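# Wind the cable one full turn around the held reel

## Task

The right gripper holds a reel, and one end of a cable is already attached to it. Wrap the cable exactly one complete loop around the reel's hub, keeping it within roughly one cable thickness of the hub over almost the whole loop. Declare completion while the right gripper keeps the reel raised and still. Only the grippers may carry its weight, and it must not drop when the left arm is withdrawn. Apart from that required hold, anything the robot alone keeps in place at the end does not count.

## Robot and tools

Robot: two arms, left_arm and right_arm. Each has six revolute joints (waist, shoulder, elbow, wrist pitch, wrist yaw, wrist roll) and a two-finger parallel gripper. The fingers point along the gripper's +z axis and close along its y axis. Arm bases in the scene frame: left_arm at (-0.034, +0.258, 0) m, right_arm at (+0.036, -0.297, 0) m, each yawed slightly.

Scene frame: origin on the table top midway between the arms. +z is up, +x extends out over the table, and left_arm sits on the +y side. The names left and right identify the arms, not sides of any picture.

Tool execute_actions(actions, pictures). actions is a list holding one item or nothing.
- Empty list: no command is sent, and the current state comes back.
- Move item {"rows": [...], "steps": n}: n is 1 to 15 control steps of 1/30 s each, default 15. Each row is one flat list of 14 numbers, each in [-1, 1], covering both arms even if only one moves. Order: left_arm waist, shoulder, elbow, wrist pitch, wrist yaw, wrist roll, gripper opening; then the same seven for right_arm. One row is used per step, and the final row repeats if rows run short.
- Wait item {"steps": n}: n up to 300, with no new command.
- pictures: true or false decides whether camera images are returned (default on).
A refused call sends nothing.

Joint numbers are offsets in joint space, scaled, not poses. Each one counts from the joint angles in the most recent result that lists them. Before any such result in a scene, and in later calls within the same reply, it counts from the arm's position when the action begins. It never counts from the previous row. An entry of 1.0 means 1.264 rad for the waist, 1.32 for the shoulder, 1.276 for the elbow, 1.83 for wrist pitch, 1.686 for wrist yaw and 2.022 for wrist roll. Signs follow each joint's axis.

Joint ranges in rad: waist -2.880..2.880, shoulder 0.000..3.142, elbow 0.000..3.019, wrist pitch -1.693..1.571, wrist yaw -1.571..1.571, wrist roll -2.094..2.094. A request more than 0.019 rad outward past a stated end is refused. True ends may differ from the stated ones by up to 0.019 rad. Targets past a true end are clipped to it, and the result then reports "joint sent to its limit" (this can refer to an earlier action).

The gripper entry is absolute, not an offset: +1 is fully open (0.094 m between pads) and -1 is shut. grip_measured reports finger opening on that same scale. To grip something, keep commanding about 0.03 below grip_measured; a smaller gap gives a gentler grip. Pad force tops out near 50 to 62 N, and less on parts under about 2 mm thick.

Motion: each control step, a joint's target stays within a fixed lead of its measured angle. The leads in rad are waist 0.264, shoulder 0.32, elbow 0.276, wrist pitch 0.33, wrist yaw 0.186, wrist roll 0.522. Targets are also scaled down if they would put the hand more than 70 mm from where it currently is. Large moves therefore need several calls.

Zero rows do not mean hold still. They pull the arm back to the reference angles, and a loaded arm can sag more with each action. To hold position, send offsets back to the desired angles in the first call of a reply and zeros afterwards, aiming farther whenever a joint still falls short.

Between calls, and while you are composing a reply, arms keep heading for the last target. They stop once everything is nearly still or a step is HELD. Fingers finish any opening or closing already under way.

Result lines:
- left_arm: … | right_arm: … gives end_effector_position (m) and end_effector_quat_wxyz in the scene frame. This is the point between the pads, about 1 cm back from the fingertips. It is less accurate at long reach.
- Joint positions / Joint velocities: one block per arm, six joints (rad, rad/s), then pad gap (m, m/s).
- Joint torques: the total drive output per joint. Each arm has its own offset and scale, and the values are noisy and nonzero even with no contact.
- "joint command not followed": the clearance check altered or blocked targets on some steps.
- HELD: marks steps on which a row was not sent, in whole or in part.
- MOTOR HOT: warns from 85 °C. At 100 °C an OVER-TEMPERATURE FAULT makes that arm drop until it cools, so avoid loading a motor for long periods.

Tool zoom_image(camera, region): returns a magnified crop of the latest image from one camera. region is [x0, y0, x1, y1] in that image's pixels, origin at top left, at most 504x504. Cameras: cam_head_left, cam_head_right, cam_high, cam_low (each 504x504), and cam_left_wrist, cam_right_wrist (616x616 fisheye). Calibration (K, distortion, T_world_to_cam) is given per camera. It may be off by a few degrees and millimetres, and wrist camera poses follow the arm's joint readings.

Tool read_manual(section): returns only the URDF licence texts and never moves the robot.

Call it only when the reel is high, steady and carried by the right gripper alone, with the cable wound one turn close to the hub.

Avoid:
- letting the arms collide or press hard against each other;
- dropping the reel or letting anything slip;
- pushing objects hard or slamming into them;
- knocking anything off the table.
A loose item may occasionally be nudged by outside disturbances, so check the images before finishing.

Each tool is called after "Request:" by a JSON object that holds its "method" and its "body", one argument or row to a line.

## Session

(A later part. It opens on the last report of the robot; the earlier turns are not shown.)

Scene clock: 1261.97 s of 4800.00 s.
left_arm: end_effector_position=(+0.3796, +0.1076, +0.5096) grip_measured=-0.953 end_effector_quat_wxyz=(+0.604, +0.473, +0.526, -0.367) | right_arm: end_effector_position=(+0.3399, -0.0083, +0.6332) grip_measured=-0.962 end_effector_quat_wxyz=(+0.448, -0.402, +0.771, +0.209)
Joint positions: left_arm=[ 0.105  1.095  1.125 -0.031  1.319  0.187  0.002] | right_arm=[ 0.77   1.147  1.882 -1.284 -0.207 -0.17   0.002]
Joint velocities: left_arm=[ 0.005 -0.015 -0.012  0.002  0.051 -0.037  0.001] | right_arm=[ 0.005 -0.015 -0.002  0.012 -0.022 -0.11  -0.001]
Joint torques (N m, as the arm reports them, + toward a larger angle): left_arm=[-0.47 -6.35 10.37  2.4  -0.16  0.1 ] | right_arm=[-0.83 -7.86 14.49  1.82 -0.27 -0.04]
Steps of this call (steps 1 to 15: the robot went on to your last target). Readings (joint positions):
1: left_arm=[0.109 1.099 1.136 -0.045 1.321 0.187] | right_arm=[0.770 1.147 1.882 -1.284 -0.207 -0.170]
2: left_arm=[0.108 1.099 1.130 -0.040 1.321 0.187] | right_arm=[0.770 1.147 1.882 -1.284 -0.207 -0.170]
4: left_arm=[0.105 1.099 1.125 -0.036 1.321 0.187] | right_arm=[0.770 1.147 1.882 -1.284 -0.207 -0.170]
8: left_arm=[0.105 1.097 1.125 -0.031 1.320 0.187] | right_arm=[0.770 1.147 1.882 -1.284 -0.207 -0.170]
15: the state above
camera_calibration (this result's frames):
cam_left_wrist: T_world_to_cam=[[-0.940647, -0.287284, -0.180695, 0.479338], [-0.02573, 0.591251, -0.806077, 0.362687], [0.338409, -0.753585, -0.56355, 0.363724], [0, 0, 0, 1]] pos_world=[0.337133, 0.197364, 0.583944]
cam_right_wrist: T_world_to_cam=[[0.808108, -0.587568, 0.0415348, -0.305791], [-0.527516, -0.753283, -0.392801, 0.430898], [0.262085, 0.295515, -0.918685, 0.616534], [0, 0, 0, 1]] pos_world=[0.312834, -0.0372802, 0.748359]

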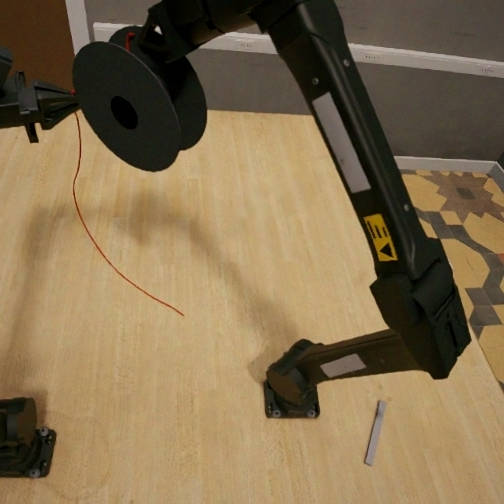

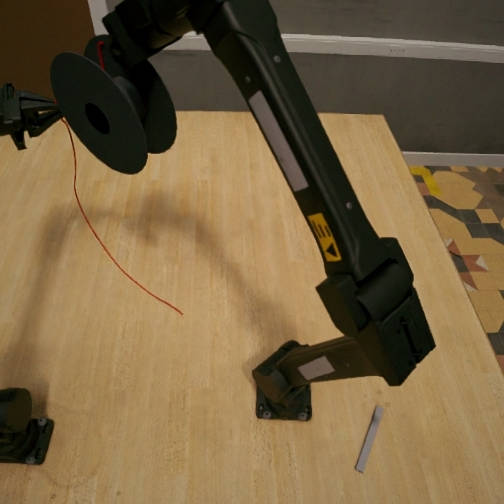

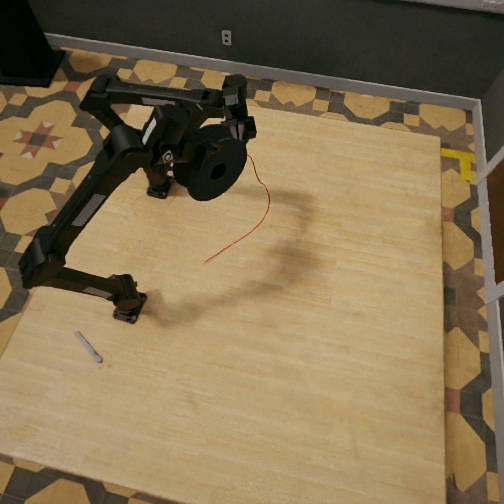

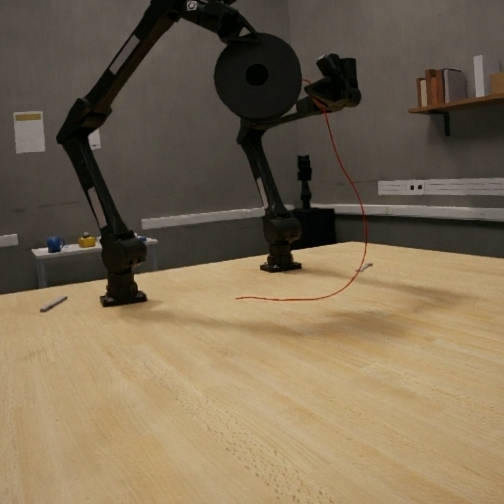

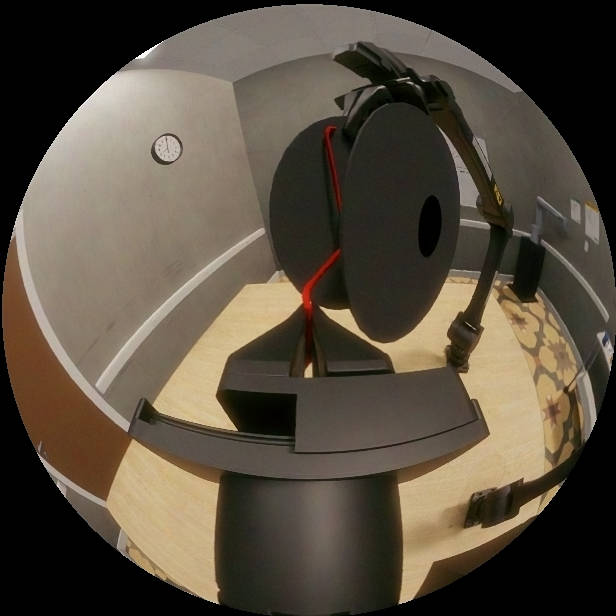

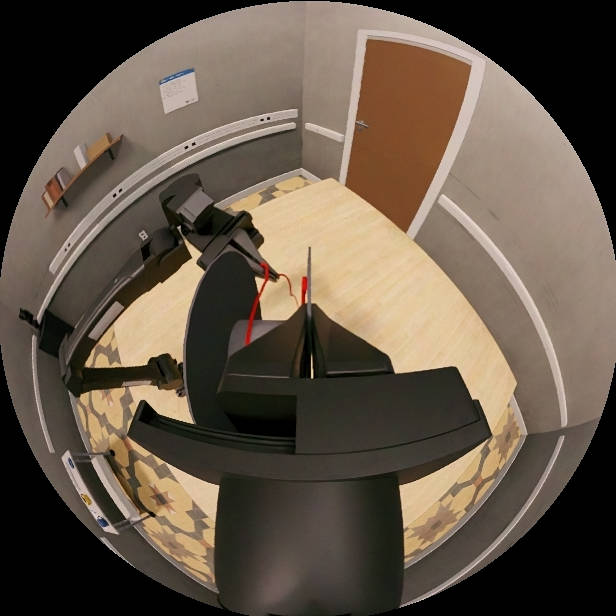

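Request:
{"method": "execute_actions", "body": {
  "actions": [
    {"rows": [[-0.003,-0.002,-0.009,0.006,-0.002,0,-0.958,-0.002,-0.005,0.04,0.004,0,0,-1],[-0.005,-0.004,-0.019,0.012,-0.004,0,-0.958,-0.002,-0.005,0.04,0.004,0,0,-1],[-0.008,-0.005,-0.028,0.018,-0.006,0,-0.958,-0.002,-0.005,0.04,0.004,0,0,-1],[-0.011,-0.007,-0.038,0.024,-0.008,0,-0.958,-0.002,-0.005,0.04,0.004,0,0,-1],[-0.013,-0.009,-0.047,0.030,-0.010,0,-0.958,-0.002,-0.005,0.04,0.004,0,0,-1],[-0.016,-0.011,-0.056,0.036,-0.012,0,-0.958,-0.002,-0.005,0.04,0.004,0,0,-1],[-0.019,-0.012,-0.066,0.042,-0.014,0,-0.958,-0.002,-0.005,0.04,0.004,0,0,-1],[-0.021,-0.014,-0.075,0.048,-0.015,0,-0.958,-0.002,-0.005,0.04,0.004,0,0,-1],[-0.024,-0.016,-0.085,0.054,-0.017,0,-0.958,-0.002,-0.005,0.04,0.004,0,0,-1],[-0.027,-0.018,-0.094,0.060,-0.019,0,-0.958,-0.002,-0.005,0.04,0.004,0,0,-1],[-0.029,-0.019,-0.103,0.067,-0.021,0,-0.958,-0.002,-0.005,0.04,0.004,0,0,-1],[-0.032,-0.021,-0.113,0.073,-0.023,0,-0.958,-0.002,-0.005,0.04,0.004,0,0,-1],[-0.035,-0.023,-0.122,0.079,-0.025,0,-0.958,-0.002,-0.005,0.04,0.004,0,0,-1],[-0.037,-0.025,-0.132,0.085,-0.027,0,-0.958,-0.002,-0.005,0.04,0.004,0,0,-1],[-0.040,-0.027,-0.141,0.091,-0.029,0,-0.958,-0.002,-0.005,0.04,0.004,0,0,-1]], "steps": 15}
  ],
  "pictures": false
}}

Request:
{"method": "execute_actions", "body": {
  "actions": [
    {"steps": 15}
  ]
}}

Request:
{"method": "zoom_image", "body": {
  "camera": "cam_left_wrist",
  "region": [220, 100, 480, 390]
}}

Scene clock: 1291.67 s of 4800.00 s.
left_arm: end_effector_position=(+0.3663, +0.0918, +0.4667) grip_measured=-0.953 end_effector_quat_wxyz=(+0.609, +0.478, +0.518, -0.364) | right_arm: end_effector_position=(+0.3431, -0.0063, +0.6303) grip_measured=-0.962 end_effector_quat_wxyz=(+0.446, -0.403, +0.772, +0.207)
Joint positions: left_arm=[0.062 1.063 0.984 0.1   1.281 0.187 0.002] | right_arm=[ 0.77   1.154  1.882 -1.284 -0.204 -0.172  0.002]
Joint velocities: left_arm=[-0.093 -0.112 -0.281  0.354 -0.051 -0.11  -0.   ] | right_arm=[-0.005  0.034  0.012  0.007  0.007 -0.022 -0.   ]
Joint torques (N m, as the arm reports them, + toward a larger angle): left_arm=[ 0.32 -5.2   9.07  2.11 -0.33  0.1 ] | right_arm=[-1.56 -8.82 14.63  1.71 -0.26  0.07]
Steps of this call (steps 1 to 15: the robot went on to your last target; steps 16 to 200: nothing new was sent; then 22.53 s passed at rest; steps 201 to 215: all 15 steps of this action). Readings (joint positions):
201: left_arm=[0.105 1.095 1.125 -0.031 1.318 0.187] | right_arm=[0.770 1.147 1.882 -1.284 -0.206 -0.170]
202: left_arm=[0.105 1.095 1.123 -0.031 1.317 0.187] | right_arm=[0.770 1.147 1.882 -1.284 -0.206 -0.170]
204: left_arm=[0.105 1.093 1.111 -0.020 1.312 0.187] | right_arm=[0.770 1.147 1.882 -1.284 -0.206 -0.170]
208: left_arm=[0.091 1.084 1.064 0.018 1.304 0.187] | right_arm=[0.770 1.148 1.882 -1.284 -0.205 -0.170]
215: the state above

Scene clock: 1292.17 s of 4800.00 s.
left_arm: end_effector_position=(+0.3627, +0.0896, +0.4618) grip_measured=-0.953 end_effector_quat_wxyz=(+0.611, +0.480, +0.515, -0.362) | right_arm: end_effector_position=(+0.3446, -0.0051, +0.6288) grip_measured=-0.962 end_effector_quat_wxyz=(+0.444, -0.404, +0.773, +0.206)
Joint positions: left_arm=[0.056 1.055 0.963 0.122 1.276 0.187 0.002] | right_arm=[ 0.77   1.158  1.882 -1.284 -0.204 -0.173  0.002]
Joint velocities: left_arm=[ 0.015  0.005 -0.027 -0.002 -0.022 -0.022 -0.   ] | right_arm=[-0.015 -0.005  0.002 -0.007 -0.007 -0.037  0.001]
Joint torques (N m, as the arm reports them, + toward a larger angle): left_arm=[ 0.05 -5.02  9.3   2.09 -0.28  0.1 ] | right_arm=[-0.6  -8.6  14.54  1.77 -0.31 -0.05]
Steps of this call (steps 1 to 15: the robot went on to your last target). Readings (joint positions):
1: left_arm=[0.059 1.059 0.975 0.109 1.279 0.187] | right_arm=[0.770 1.155 1.882 -1.284 -0.204 -0.172]
2: left_arm=[0.057 1.057 0.968 0.114 1.279 0.187] | right_arm=[0.770 1.156 1.882 -1.284 -0.204 -0.173]
4: left_arm=[0.056 1.055 0.963 0.118 1.278 0.187] | right_arm=[0.770 1.157 1.882 -1.284 -0.204 -0.173]
8: left_arm=[0.056 1.055 0.963 0.122 1.276 0.187] | right_arm=[0.770 1.158 1.882 -1.284 -0.204 -0.173]
15: the state above
camera_calibration (this result's frames):
cam_left_wrist: T_world_to_cam=[[-0.936432, -0.281583, -0.209299, 0.460837], [0.00248602, 0.591209, -0.806515, 0.324341], [0.35084, -0.755767, -0.552927, 0.319762], [0, 0, 0, 1]] pos_world=[0.318551, 0.179676, 0.534843]
cam_right_wrist: T_world_to_cam=[[0.808133, -0.587472, 0.0423996, -0.308003], [-0.530046, -0.756751, -0.382595, 0.428434], [0.25685, 0.286714, -0.922943, 0.614722], [0, 0, 0, 1]] pos_world=[0.318106, -0.0329744, 0.744329]

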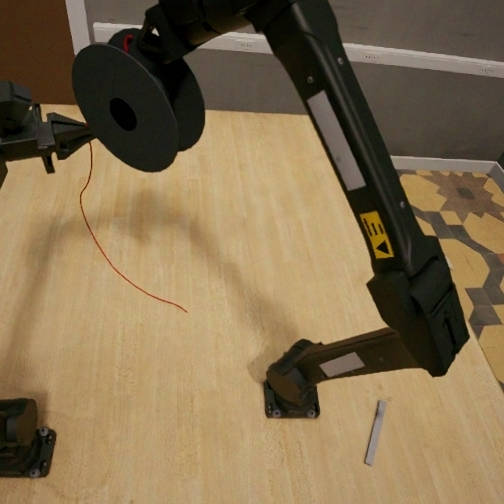

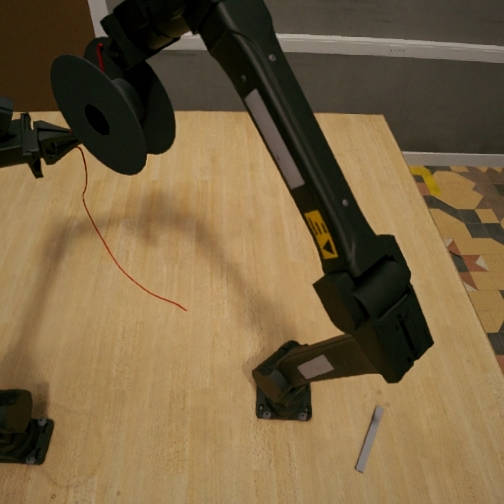

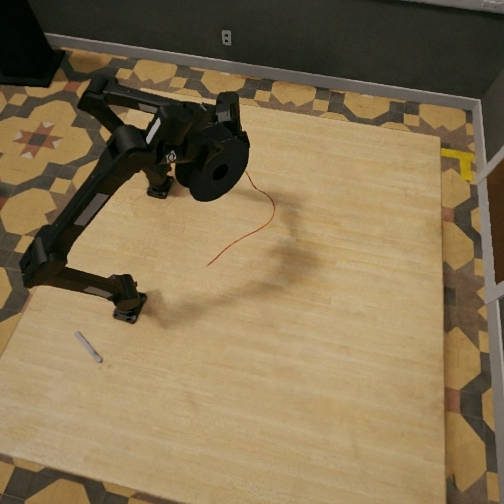

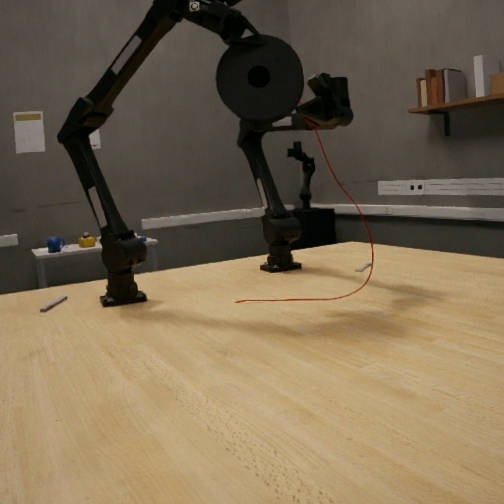

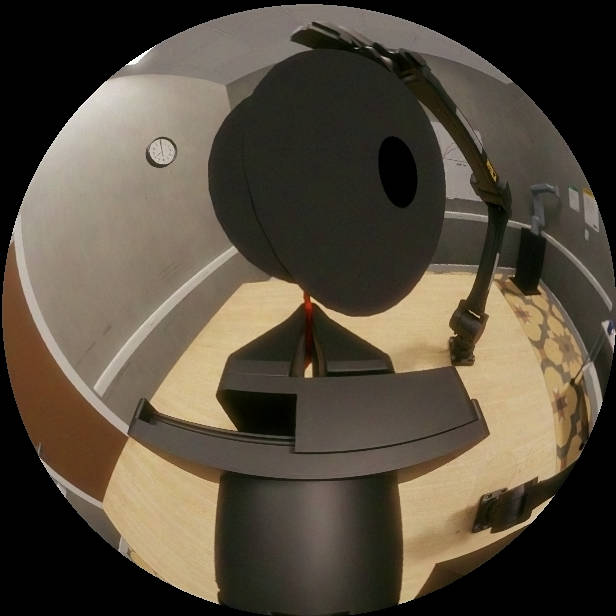

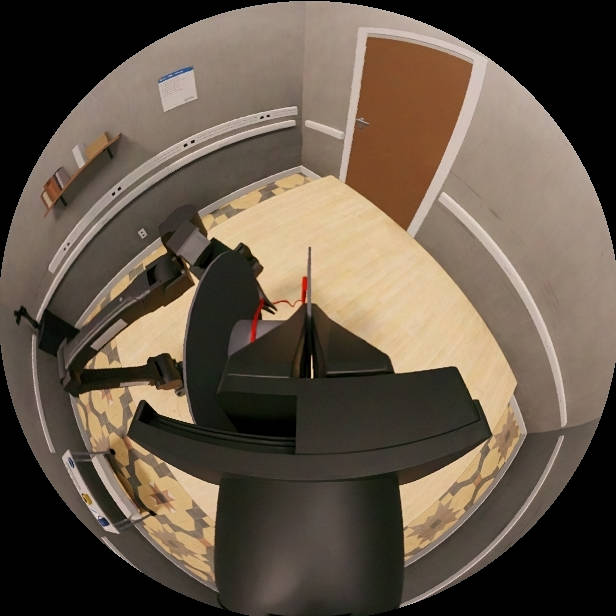

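Region (220, 100, 480, 390) of cam_left_wrist's 616x616 image, scaled by 1.738, with more detail than that image has; it fills the left 452 columns of this view, and the rest is white.

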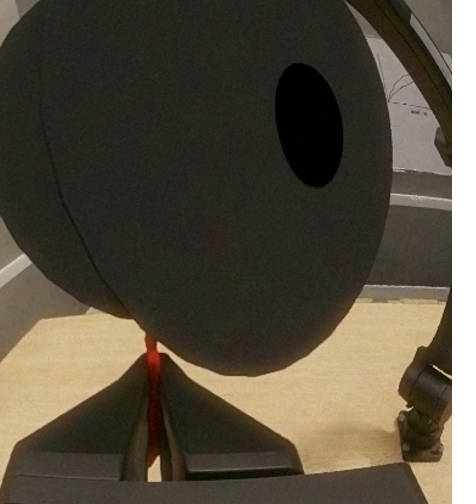

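Request:
{"method": "execute_actions", "body": {
  "actions": [
    {"rows": [[0,0,0,0,0,0,-0.955,-0.002,-0.016,0.04,0.004,0,0,-1],[0,0,-0.005,0.003,0,0,-0.953,-0.002,-0.020,0.04,0.004,0,0,-1],[-0.002,-0.001,-0.014,0.008,-0.002,0,-0.953,-0.002,-0.024,0.04,0.004,0,0,-1],[-0.006,-0.002,-0.024,0.013,-0.005,0,-0.953,-0.002,-0.024,0.04,0.004,0,0,-1],[-0.011,-0.003,-0.033,0.019,-0.009,0,-0.953,-0.002,-0.024,0.04,0.004,0,0,-1],[-0.016,-0.004,-0.043,0.024,-0.013,0,-0.953,-0.002,-0.024,0.04,0.004,0,0,-1],[-0.020,-0.005,-0.053,0.030,-0.017,0,-0.953,-0.002,-0.024,0.04,0.004,0,0,-1],[-0.025,-0.006,-0.062,0.035,-0.020,0,-0.953,-0.002,-0.024,0.04,0.004,0,0,-1],[-0.030,-0.007,-0.072,0.040,-0.024,0,-0.953,-0.002,-0.024,0.04,0.004,0,0,-1],[-0.035,-0.008,-0.081,0.046,-0.028,0,-0.953,-0.002,-0.024,0.04,0.004,0,0,-1],[-0.039,-0.009,-0.091,0.051,-0.032,0,-0.953,-0.002,-0.024,0.04,0.004,0,0,-1],[-0.044,-0.010,-0.100,0.057,-0.036,0,-0.953,-0.002,-0.024,0.04,0.004,0,0,-1],[-0.049,-0.011,-0.110,0.062,-0.039,0,-0.953,-0.002,-0.024,0.04,0.004,0,0,-1],[-0.054,-0.012,-0.120,0.068,-0.043,0,-0.953,-0.002,-0.024,0.04,0.004,0,0,-1],[-0.058,-0.012,-0.129,0.073,-0.047,0,-0.953,-0.002,-0.024,0.04,0.004,0,0,-1]], "steps": 15}
  ],
  "pictures": false
}}

Request:
{"method": "execute_actions", "body": {
  "actions": [
    {"steps": 15}
  ]
}}

Request:
{"method": "zoom_image", "body": {
  "camera": "cam_head_right",
  "region": [0, 20, 240, 260]
}}

Scene clock: 1311.70 s of 4800.00 s.
left_arm: end_effector_position=(+0.3498, +0.0719, +0.4408) grip_measured=-0.949 end_effector_quat_wxyz=(+0.630, +0.483, +0.502, -0.345) | right_arm: end_effector_position=(+0.3413, -0.0061, +0.6229) grip_measured=-0.962 end_effector_quat_wxyz=(+0.433, -0.410, +0.776, +0.203)
Joint positions: left_arm=[-0.     1.022  0.865  0.242  1.201  0.187  0.002] | right_arm=[ 0.772  1.158  1.881 -1.31  -0.206 -0.184  0.002]
Joint velocities: left_arm=[-0.181 -0.083 -0.256  0.33  -0.198  0.007  0.   ] | right_arm=[ 0.034  0.005 -0.032 -0.056  0.051  0.007  0.   ]
Joint torques (N m, as the arm reports them, + toward a larger angle): left_arm=[-0.09 -3.19  6.35  1.    0.13  0.08] | right_arm=[ -0.32 -10.6   14.84   3.24  -0.14   0.09]
Steps of this call (steps 1 to 15: the robot went on to your last target; steps 16 to 200: nothing new was sent; then 12.37 s passed at rest; steps 201 to 215: all 15 steps of this action). Readings (joint positions):
201: left_arm=[0.056 1.055 0.963 0.122 1.277 0.187] | right_arm=[0.770 1.158 1.882 -1.284 -0.204 -0.174]
202: left_arm=[0.056 1.055 0.963 0.122 1.277 0.187] | right_arm=[0.770 1.158 1.882 -1.284 -0.204 -0.174]
204: left_arm=[0.056 1.055 0.962 0.124 1.275 0.187] | right_arm=[0.770 1.158 1.882 -1.284 -0.204 -0.175]
208: left_arm=[0.042 1.044 0.933 0.160 1.250 0.187] | right_arm=[0.770 1.158 1.882 -1.287 -0.205 -0.175]
215: the state above

Scene clock: 1312.20 s of 4800.00 s.
left_arm: end_effector_position=(+0.3458, +0.0679, +0.4356) grip_measured=-0.949 end_effector_quat_wxyz=(+0.631, +0.485, +0.498, -0.345) | right_arm: end_effector_position=(+0.3413, -0.0048, +0.6199) grip_measured=-0.962 end_effector_quat_wxyz=(+0.429, -0.413, +0.778, +0.202)
Joint positions: left_arm=[-0.012  1.017  0.846  0.262  1.194  0.187  0.002] | right_arm=[ 0.774  1.16   1.878 -1.314 -0.206 -0.186  0.002]
Joint velocities: left_arm=[-0.005 -0.024 -0.002 -0.012 -0.022  0.007 -0.   ] | right_arm=[-0.005 -0.005 -0.007 -0.012 -0.007 -0.051 -0.   ]
Joint torques (N m, as the arm reports them, + toward a larger angle): left_arm=[-0.25 -2.64  6.66  1.28  0.15  0.09] | right_arm=[-0.69 -9.99 15.01  3.22 -0.2   0.08]
Steps of this call (steps 1 to 15: the robot went on to your last target). Readings (joint positions):
1: left_arm=[-0.005 1.020 0.857 0.251 1.197 0.187] | right_arm=[0.773 1.159 1.880 -1.312 -0.206 -0.184]
2: left_arm=[-0.009 1.018 0.851 0.256 1.196 0.187] | right_arm=[0.774 1.159 1.879 -1.313 -0.206 -0.184]
4: left_arm=[-0.012 1.017 0.846 0.261 1.195 0.187] | right_arm=[0.774 1.160 1.878 -1.314 -0.206 -0.186]
8: left_arm=[-0.012 1.017 0.846 0.262 1.194 0.187] | right_arm=[0.774 1.160 1.878 -1.314 -0.206 -0.186]
15: the state above
camera_calibration (this result's frames):
cam_left_wrist: T_world_to_cam=[[-0.917929, -0.296366, -0.263766, 0.451766], [0.0436324, 0.585385, -0.80958, 0.303558], [0.394337, -0.754646, -0.524411, 0.267275], [0, 0, 0, 1]] pos_world=[0.296048, 0.157889, 0.505077]
cam_right_wrist: T_world_to_cam=[[0.816387, -0.575969, 0.0420989, -0.30742], [-0.527785, -0.773706, -0.35046, 0.402779], [0.234426, 0.263892, -0.935631, 0.622704], [0, 0, 0, 1]] pos_world=[0.317575, -0.0297585, 0.736721]

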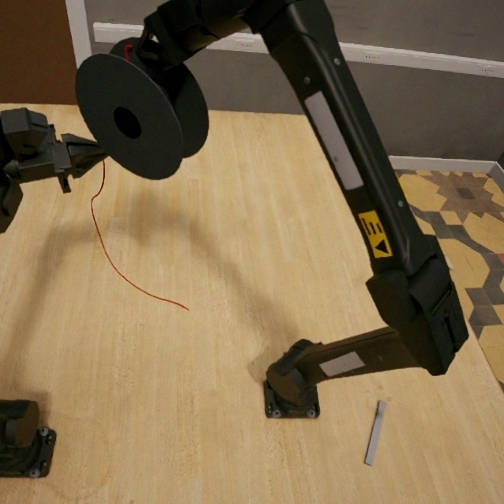

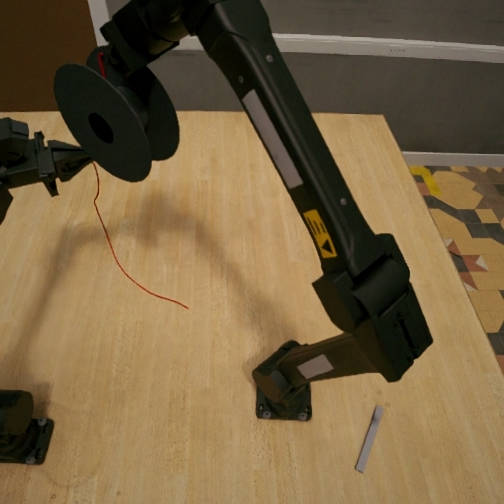

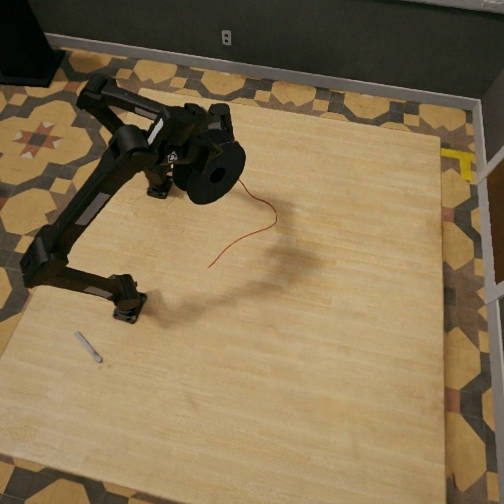

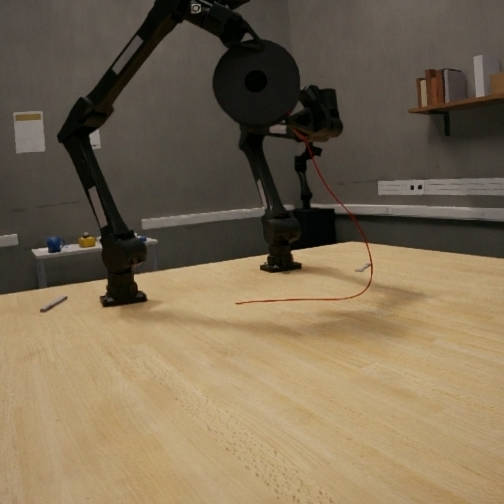

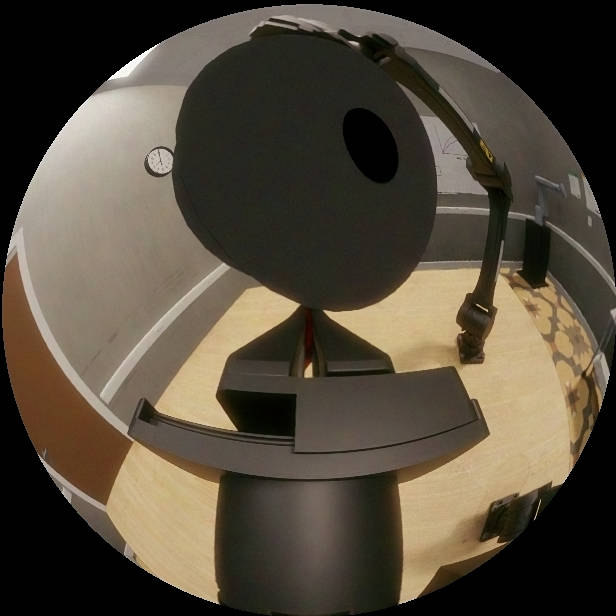

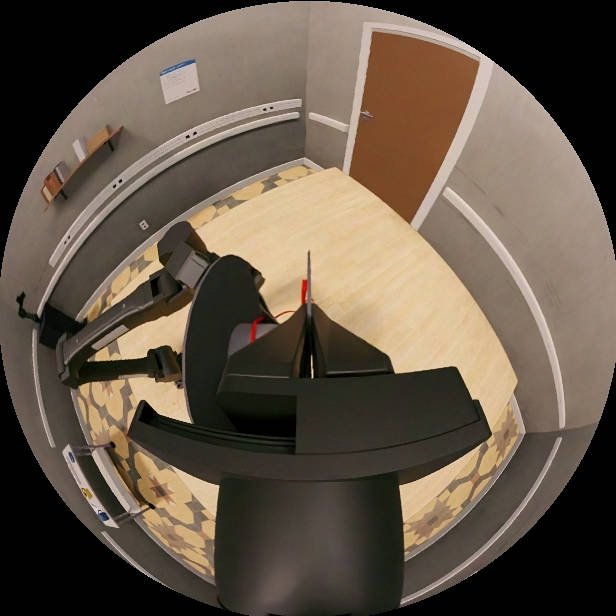

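Region (0, 20, 240, 260) of cam_head_right's 504x504 image, scaled by 2.100, with more detail than that image has.

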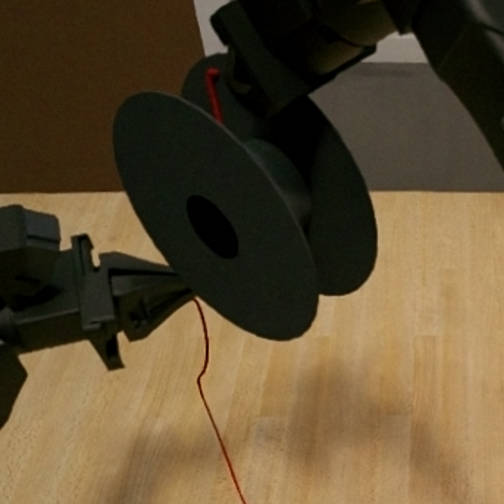

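Request:
{"method": "execute_actions", "body": {
  "actions": [
    {"rows": [[0,0,0,0,0,0,-0.945,-0.004,-0.015,0.043,0.010,0,0.002,-1],[0,0,0,0,0,0,-0.94,-0.004,-0.015,0.043,0.010,0,0.002,-1],[0,0,0,0,0,0,-0.935,-0.004,-0.017,0.043,0.012,0,0.002,-1],[0,0,0,0,0,0,-0.93,-0.004,-0.019,0.043,0.014,0,0.002,-1],[0,0,0,0,0,0,-0.925,-0.005,-0.021,0.043,0.016,0,0.004,-1],[0,0,0,0,0,0,-0.92,-0.005,-0.023,0.043,0.018,0,0.004,-1],[0,0,0,0,0,0,-0.92,-0.005,-0.023,0.043,0.021,0,0.004,-1]], "steps": 15}
  ],
  "pictures": false
}}

Request:
{"method": "execute_actions", "body": {
  "actions": [
    {"steps": 15}
  ]
}}

Request:
{"method": "zoom_image", "body": {
  "camera": "cam_head_right",
  "region": [0, 20, 240, 260]
}}

Request:
{"method": "zoom_image", "body": {
  "camera": "cam_right_wrist",
  "region": [180, 220, 380, 400]
}}

Scene clock: 1327.70 s of 4800.00 s.
left_arm: end_effector_position=(+0.3452, +0.0681, +0.4369) grip_measured=-0.922 end_effector_quat_wxyz=(+0.632, +0.485, +0.497, -0.344) | right_arm: end_effector_position=(+0.3417, -0.0046, +0.6201) grip_measured=-0.962 end_effector_quat_wxyz=(+0.430, -0.413, +0.777, +0.202)
Joint positions: left_arm=[-0.012  1.014  0.846  0.263  1.192  0.187  0.004] | right_arm=[ 0.774  1.161  1.878 -1.312 -0.206 -0.187  0.002]
Joint velocities: left_arm=[-0.015  0.005 -0.022 -0.007 -0.007  0.037 -0.   ] | right_arm=[-0.005  0.005 -0.012 -0.017 -0.007 -0.037 -0.001]
Joint torques (N m, as the arm reports them, + toward a larger angle): left_arm=[ 0.06 -3.86 10.65  1.52  0.07  0.09] | right_arm=[ -0.6  -10.1   14.96   3.07  -0.25   0.09]
Steps of this call (steps 1 to 15: the robot went on to your last target; steps 16 to 200: nothing new was sent; then 8.33 s passed at rest; steps 201 to 215: all 15 steps of this action). Readings (joint positions):
201: left_arm=[-0.012 1.016 0.846 0.263 1.192 0.187] | right_arm=[0.774 1.161 1.878 -1.316 -0.206 -0.187]
202: left_arm=[-0.012 1.015 0.846 0.263 1.192 0.187] | right_arm=[0.774 1.162 1.878 -1.317 -0.207 -0.187]
204: left_arm=[-0.012 1.014 0.846 0.263 1.192 0.187] | right_arm=[0.774 1.162 1.878 -1.317 -0.207 -0.187]
208: left_arm=[-0.012 1.014 0.846 0.263 1.192 0.187] | right_arm=[0.774 1.161 1.878 -1.314 -0.206 -0.187]
215: the state above

Scene clock: 1328.20 s of 4800.00 s.
left_arm: end_effector_position=(+0.3452, +0.0681, +0.4369) grip_measured=-0.922 end_effector_quat_wxyz=(+0.632, +0.485, +0.497, -0.344) | right_arm: end_effector_position=(+0.3417, -0.0046, +0.6201) grip_measured=-0.962 end_effector_quat_wxyz=(+0.430, -0.413, +0.777, +0.202)
Joint positions: left_arm=[-0.012  1.014  0.846  0.263  1.192  0.187  0.004] | right_arm=[ 0.774  1.161  1.878 -1.312 -0.206 -0.187  0.002]
Joint velocities: left_arm=[ 0.005 -0.005 -0.002 -0.007 -0.037 -0.037  0.   ] | right_arm=[-0.015 -0.005  0.002  0.012 -0.081  0.051  0.001]
Joint torques (N m, as the arm reports them, + toward a larger angle): left_arm=[ 0.26 -4.17 10.68  1.54  0.07  0.09] | right_arm=[ -0.92 -10.49  14.9    3.08  -0.27   0.08]
Steps of this call (steps 1 to 15: the robot went on to your last target). Readings (joint positions):
1: left_arm=[-0.012 1.014 0.846 0.263 1.192 0.187] | right_arm=[0.774 1.161 1.878 -1.312 -0.206 -0.187]
2: left_arm=[-0.012 1.014 0.846 0.263 1.192 0.187] | right_arm=[0.774 1.161 1.878 -1.312 -0.206 -0.187]
4: left_arm=[-0.012 1.014 0.846 0.263 1.192 0.187] | right_arm=[0.774 1.161 1.878 -1.312 -0.206 -0.187]
8: left_arm=[-0.012 1.014 0.846 0.263 1.192 0.187] | right_arm=[0.774 1.161 1.878 -1.312 -0.206 -0.187]
15: the state above
All arms were judged still, so your last target was given up. Only a new action makes them travel on or press farther. Fingers that are still opening or closing keep moving.
camera_calibration (this result's frames):
cam_left_wrist: T_world_to_cam=[[-0.916359, -0.298233, -0.267102, 0.452617], [0.0455893, 0.585089, -0.809686, 0.303902], [0.397754, -0.75414, -0.522555, 0.266291], [0, 0, 0, 1]] pos_world=[0.294986, 0.157996, 0.506112]
cam_right_wrist: T_world_to_cam=[[0.816477, -0.575723, 0.0436754, -0.308623], [-0.526811, -0.773793, -0.351731, 0.403704], [0.236295, 0.264171, -0.935082, 0.621779], [0, 0, 0, 1]] pos_world=[0.317735, -0.0295539, 0.736888]

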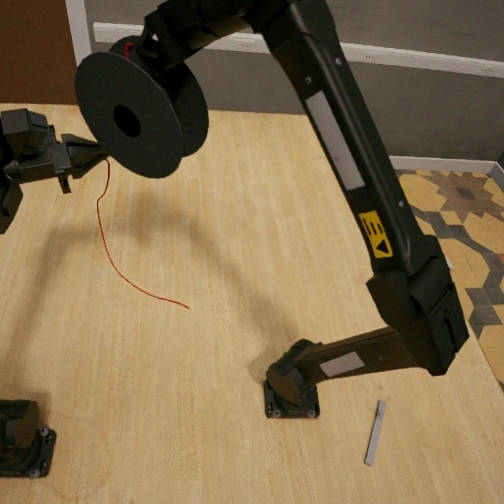

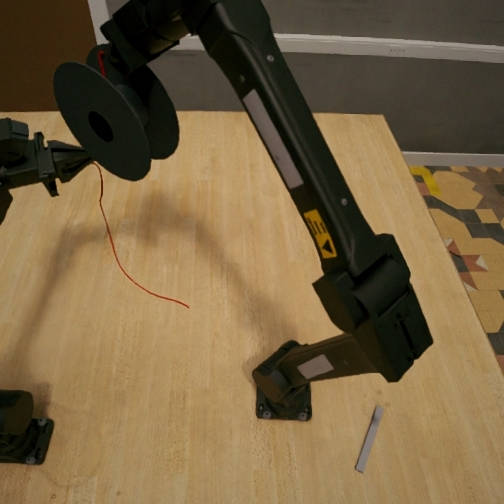

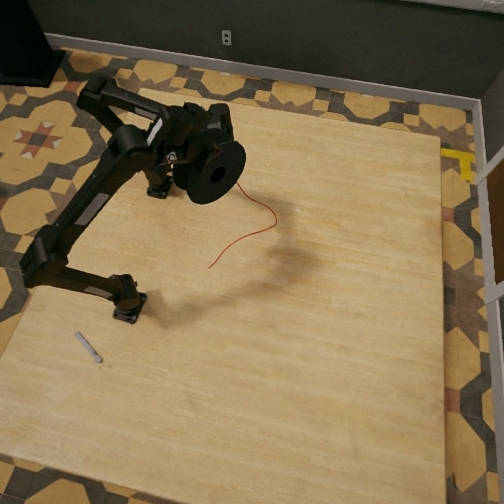

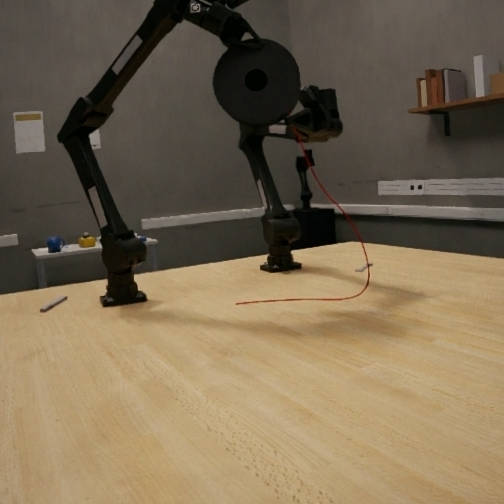

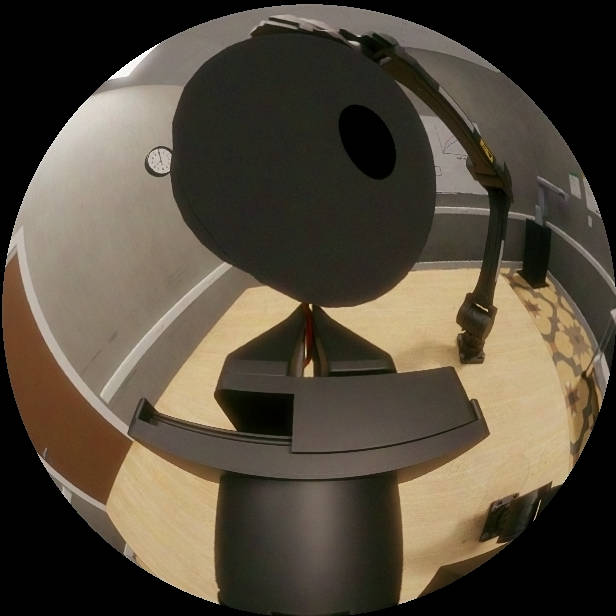

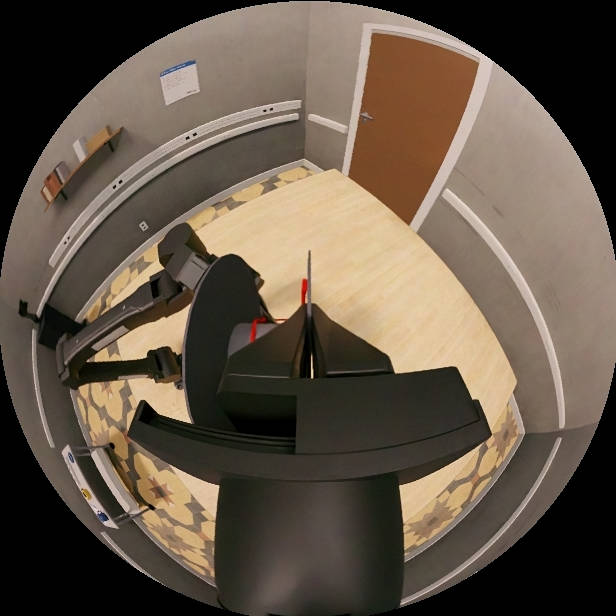

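Region (0, 20, 240, 260) of cam_head_right's 504x504 image, scaled by 2.100, with more detail than that image has.

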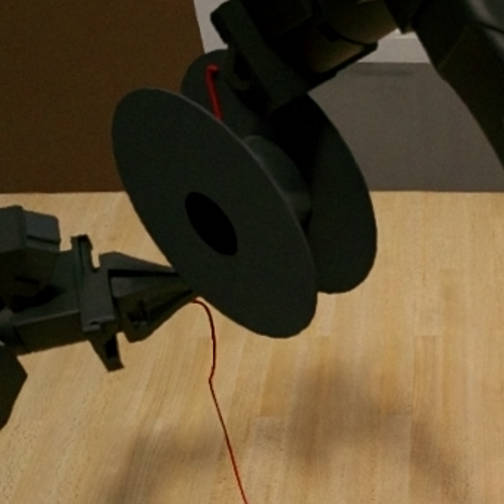

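Region (180, 220, 380, 400) of cam_right_wrist's 616x616 image, scaled by 2.520, with more detail than that image has; it fills the top 454 rows of this view, and the rest is white.

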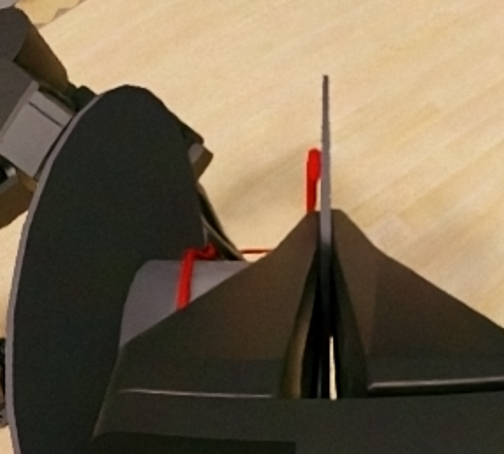

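Request:
{"method": "execute_actions", "body": {
  "actions": []
}}

Scene clock: 1344.90 s of 4800.00 s.
left_arm: end_effector_position=(+0.3452, +0.0681, +0.4369) grip_measured=-0.922 end_effector_quat_wxyz=(+0.632, +0.485, +0.497, -0.344) | right_arm: end_effector_position=(+0.3417, -0.0046, +0.6201) grip_measured=-0.962 end_effector_quat_wxyz=(+0.430, -0.413, +0.777, +0.202)
Joint positions: left_arm=[-0.012  1.014  0.846  0.263  1.192  0.187  0.004] | right_arm=[ 0.774  1.161  1.878 -1.312 -0.206 -0.187  0.002]
Joint velocities: left_arm=[-0.005 -0.015  0.002 -0.002 -0.051 -0.022  0.001] | right_arm=[-0.015 -0.015 -0.007 -0.002 -0.007  0.051 -0.001]
Joint torques (N m, as the arm reports them, + toward a larger angle): left_arm=[ 0.2  -4.18 10.74  1.54  0.07  0.1 ] | right_arm=[ -1.3  -10.47  14.87   3.09  -0.23   0.04]
Steps of this call (steps 1 to 180: nothing new was sent; then 10.70 s passed at rest). Readings (joint positions):
1: left_arm=[-0.012 1.014 0.846 0.263 1.192 0.187] | right_arm=[0.774 1.161 1.878 -1.312 -0.206 -0.187]
2: left_arm=[-0.012 1.014 0.846 0.263 1.192 0.187] | right_arm=[0.774 1.161 1.878 -1.312 -0.206 -0.187]
4: left_arm=[-0.012 1.014 0.846 0.263 1.192 0.187] | right_arm=[0.774 1.161 1.878 -1.312 -0.206 -0.187]
8: left_arm=[-0.012 1.014 0.846 0.263 1.192 0.187] | right_arm=[0.774 1.161 1.878 -1.312 -0.206 -0.187]
180: the state above
camera_calibration (this result's frames):
cam_left_wrist: T_world_to_cam=[[-0.916359, -0.298233, -0.267102, 0.452617], [0.0455893, 0.585089, -0.809686, 0.303902], [0.397754, -0.75414, -0.522555, 0.266291], [0, 0, 0, 1]] pos_world=[0.294986, 0.157996, 0.506112]
cam_right_wrist: T_world_to_cam=[[0.816477, -0.575723, 0.0436754, -0.308623], [-0.526811, -0.773793, -0.351731, 0.403704], [0.236295, 0.264171, -0.935082, 0.621779], [0, 0, 0, 1]] pos_world=[0.317735, -0.0295539, 0.736888]

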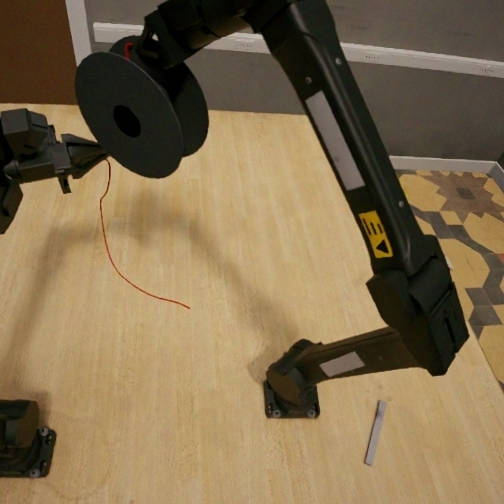

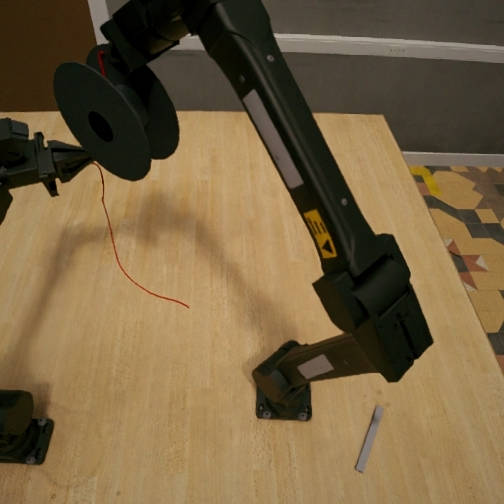

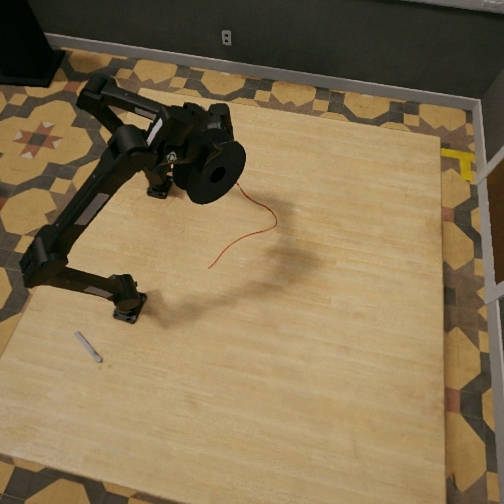

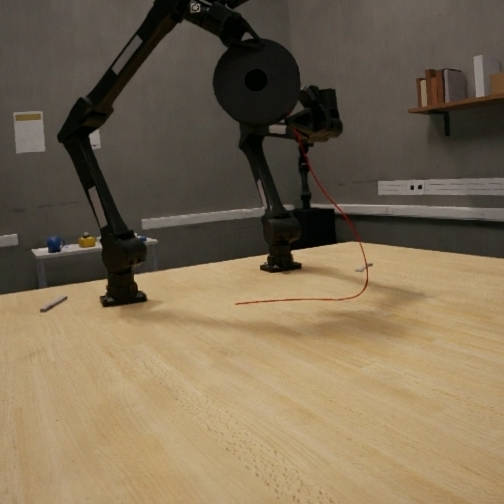

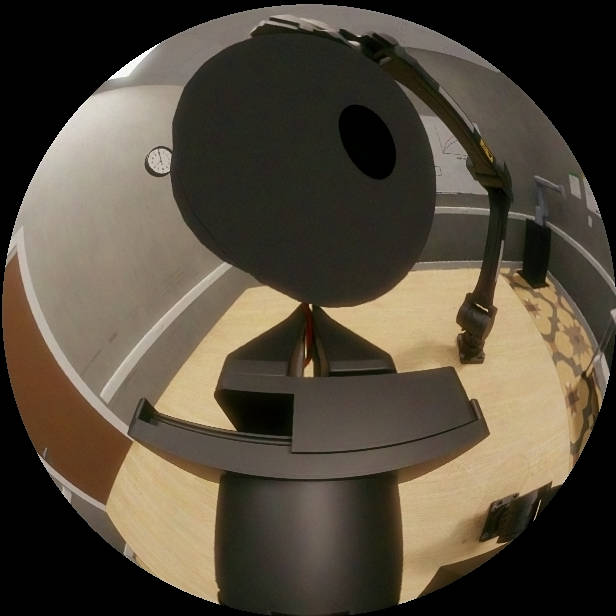

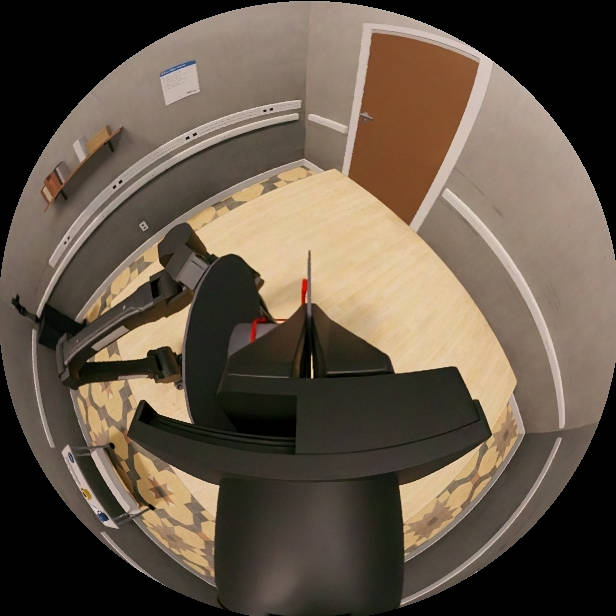

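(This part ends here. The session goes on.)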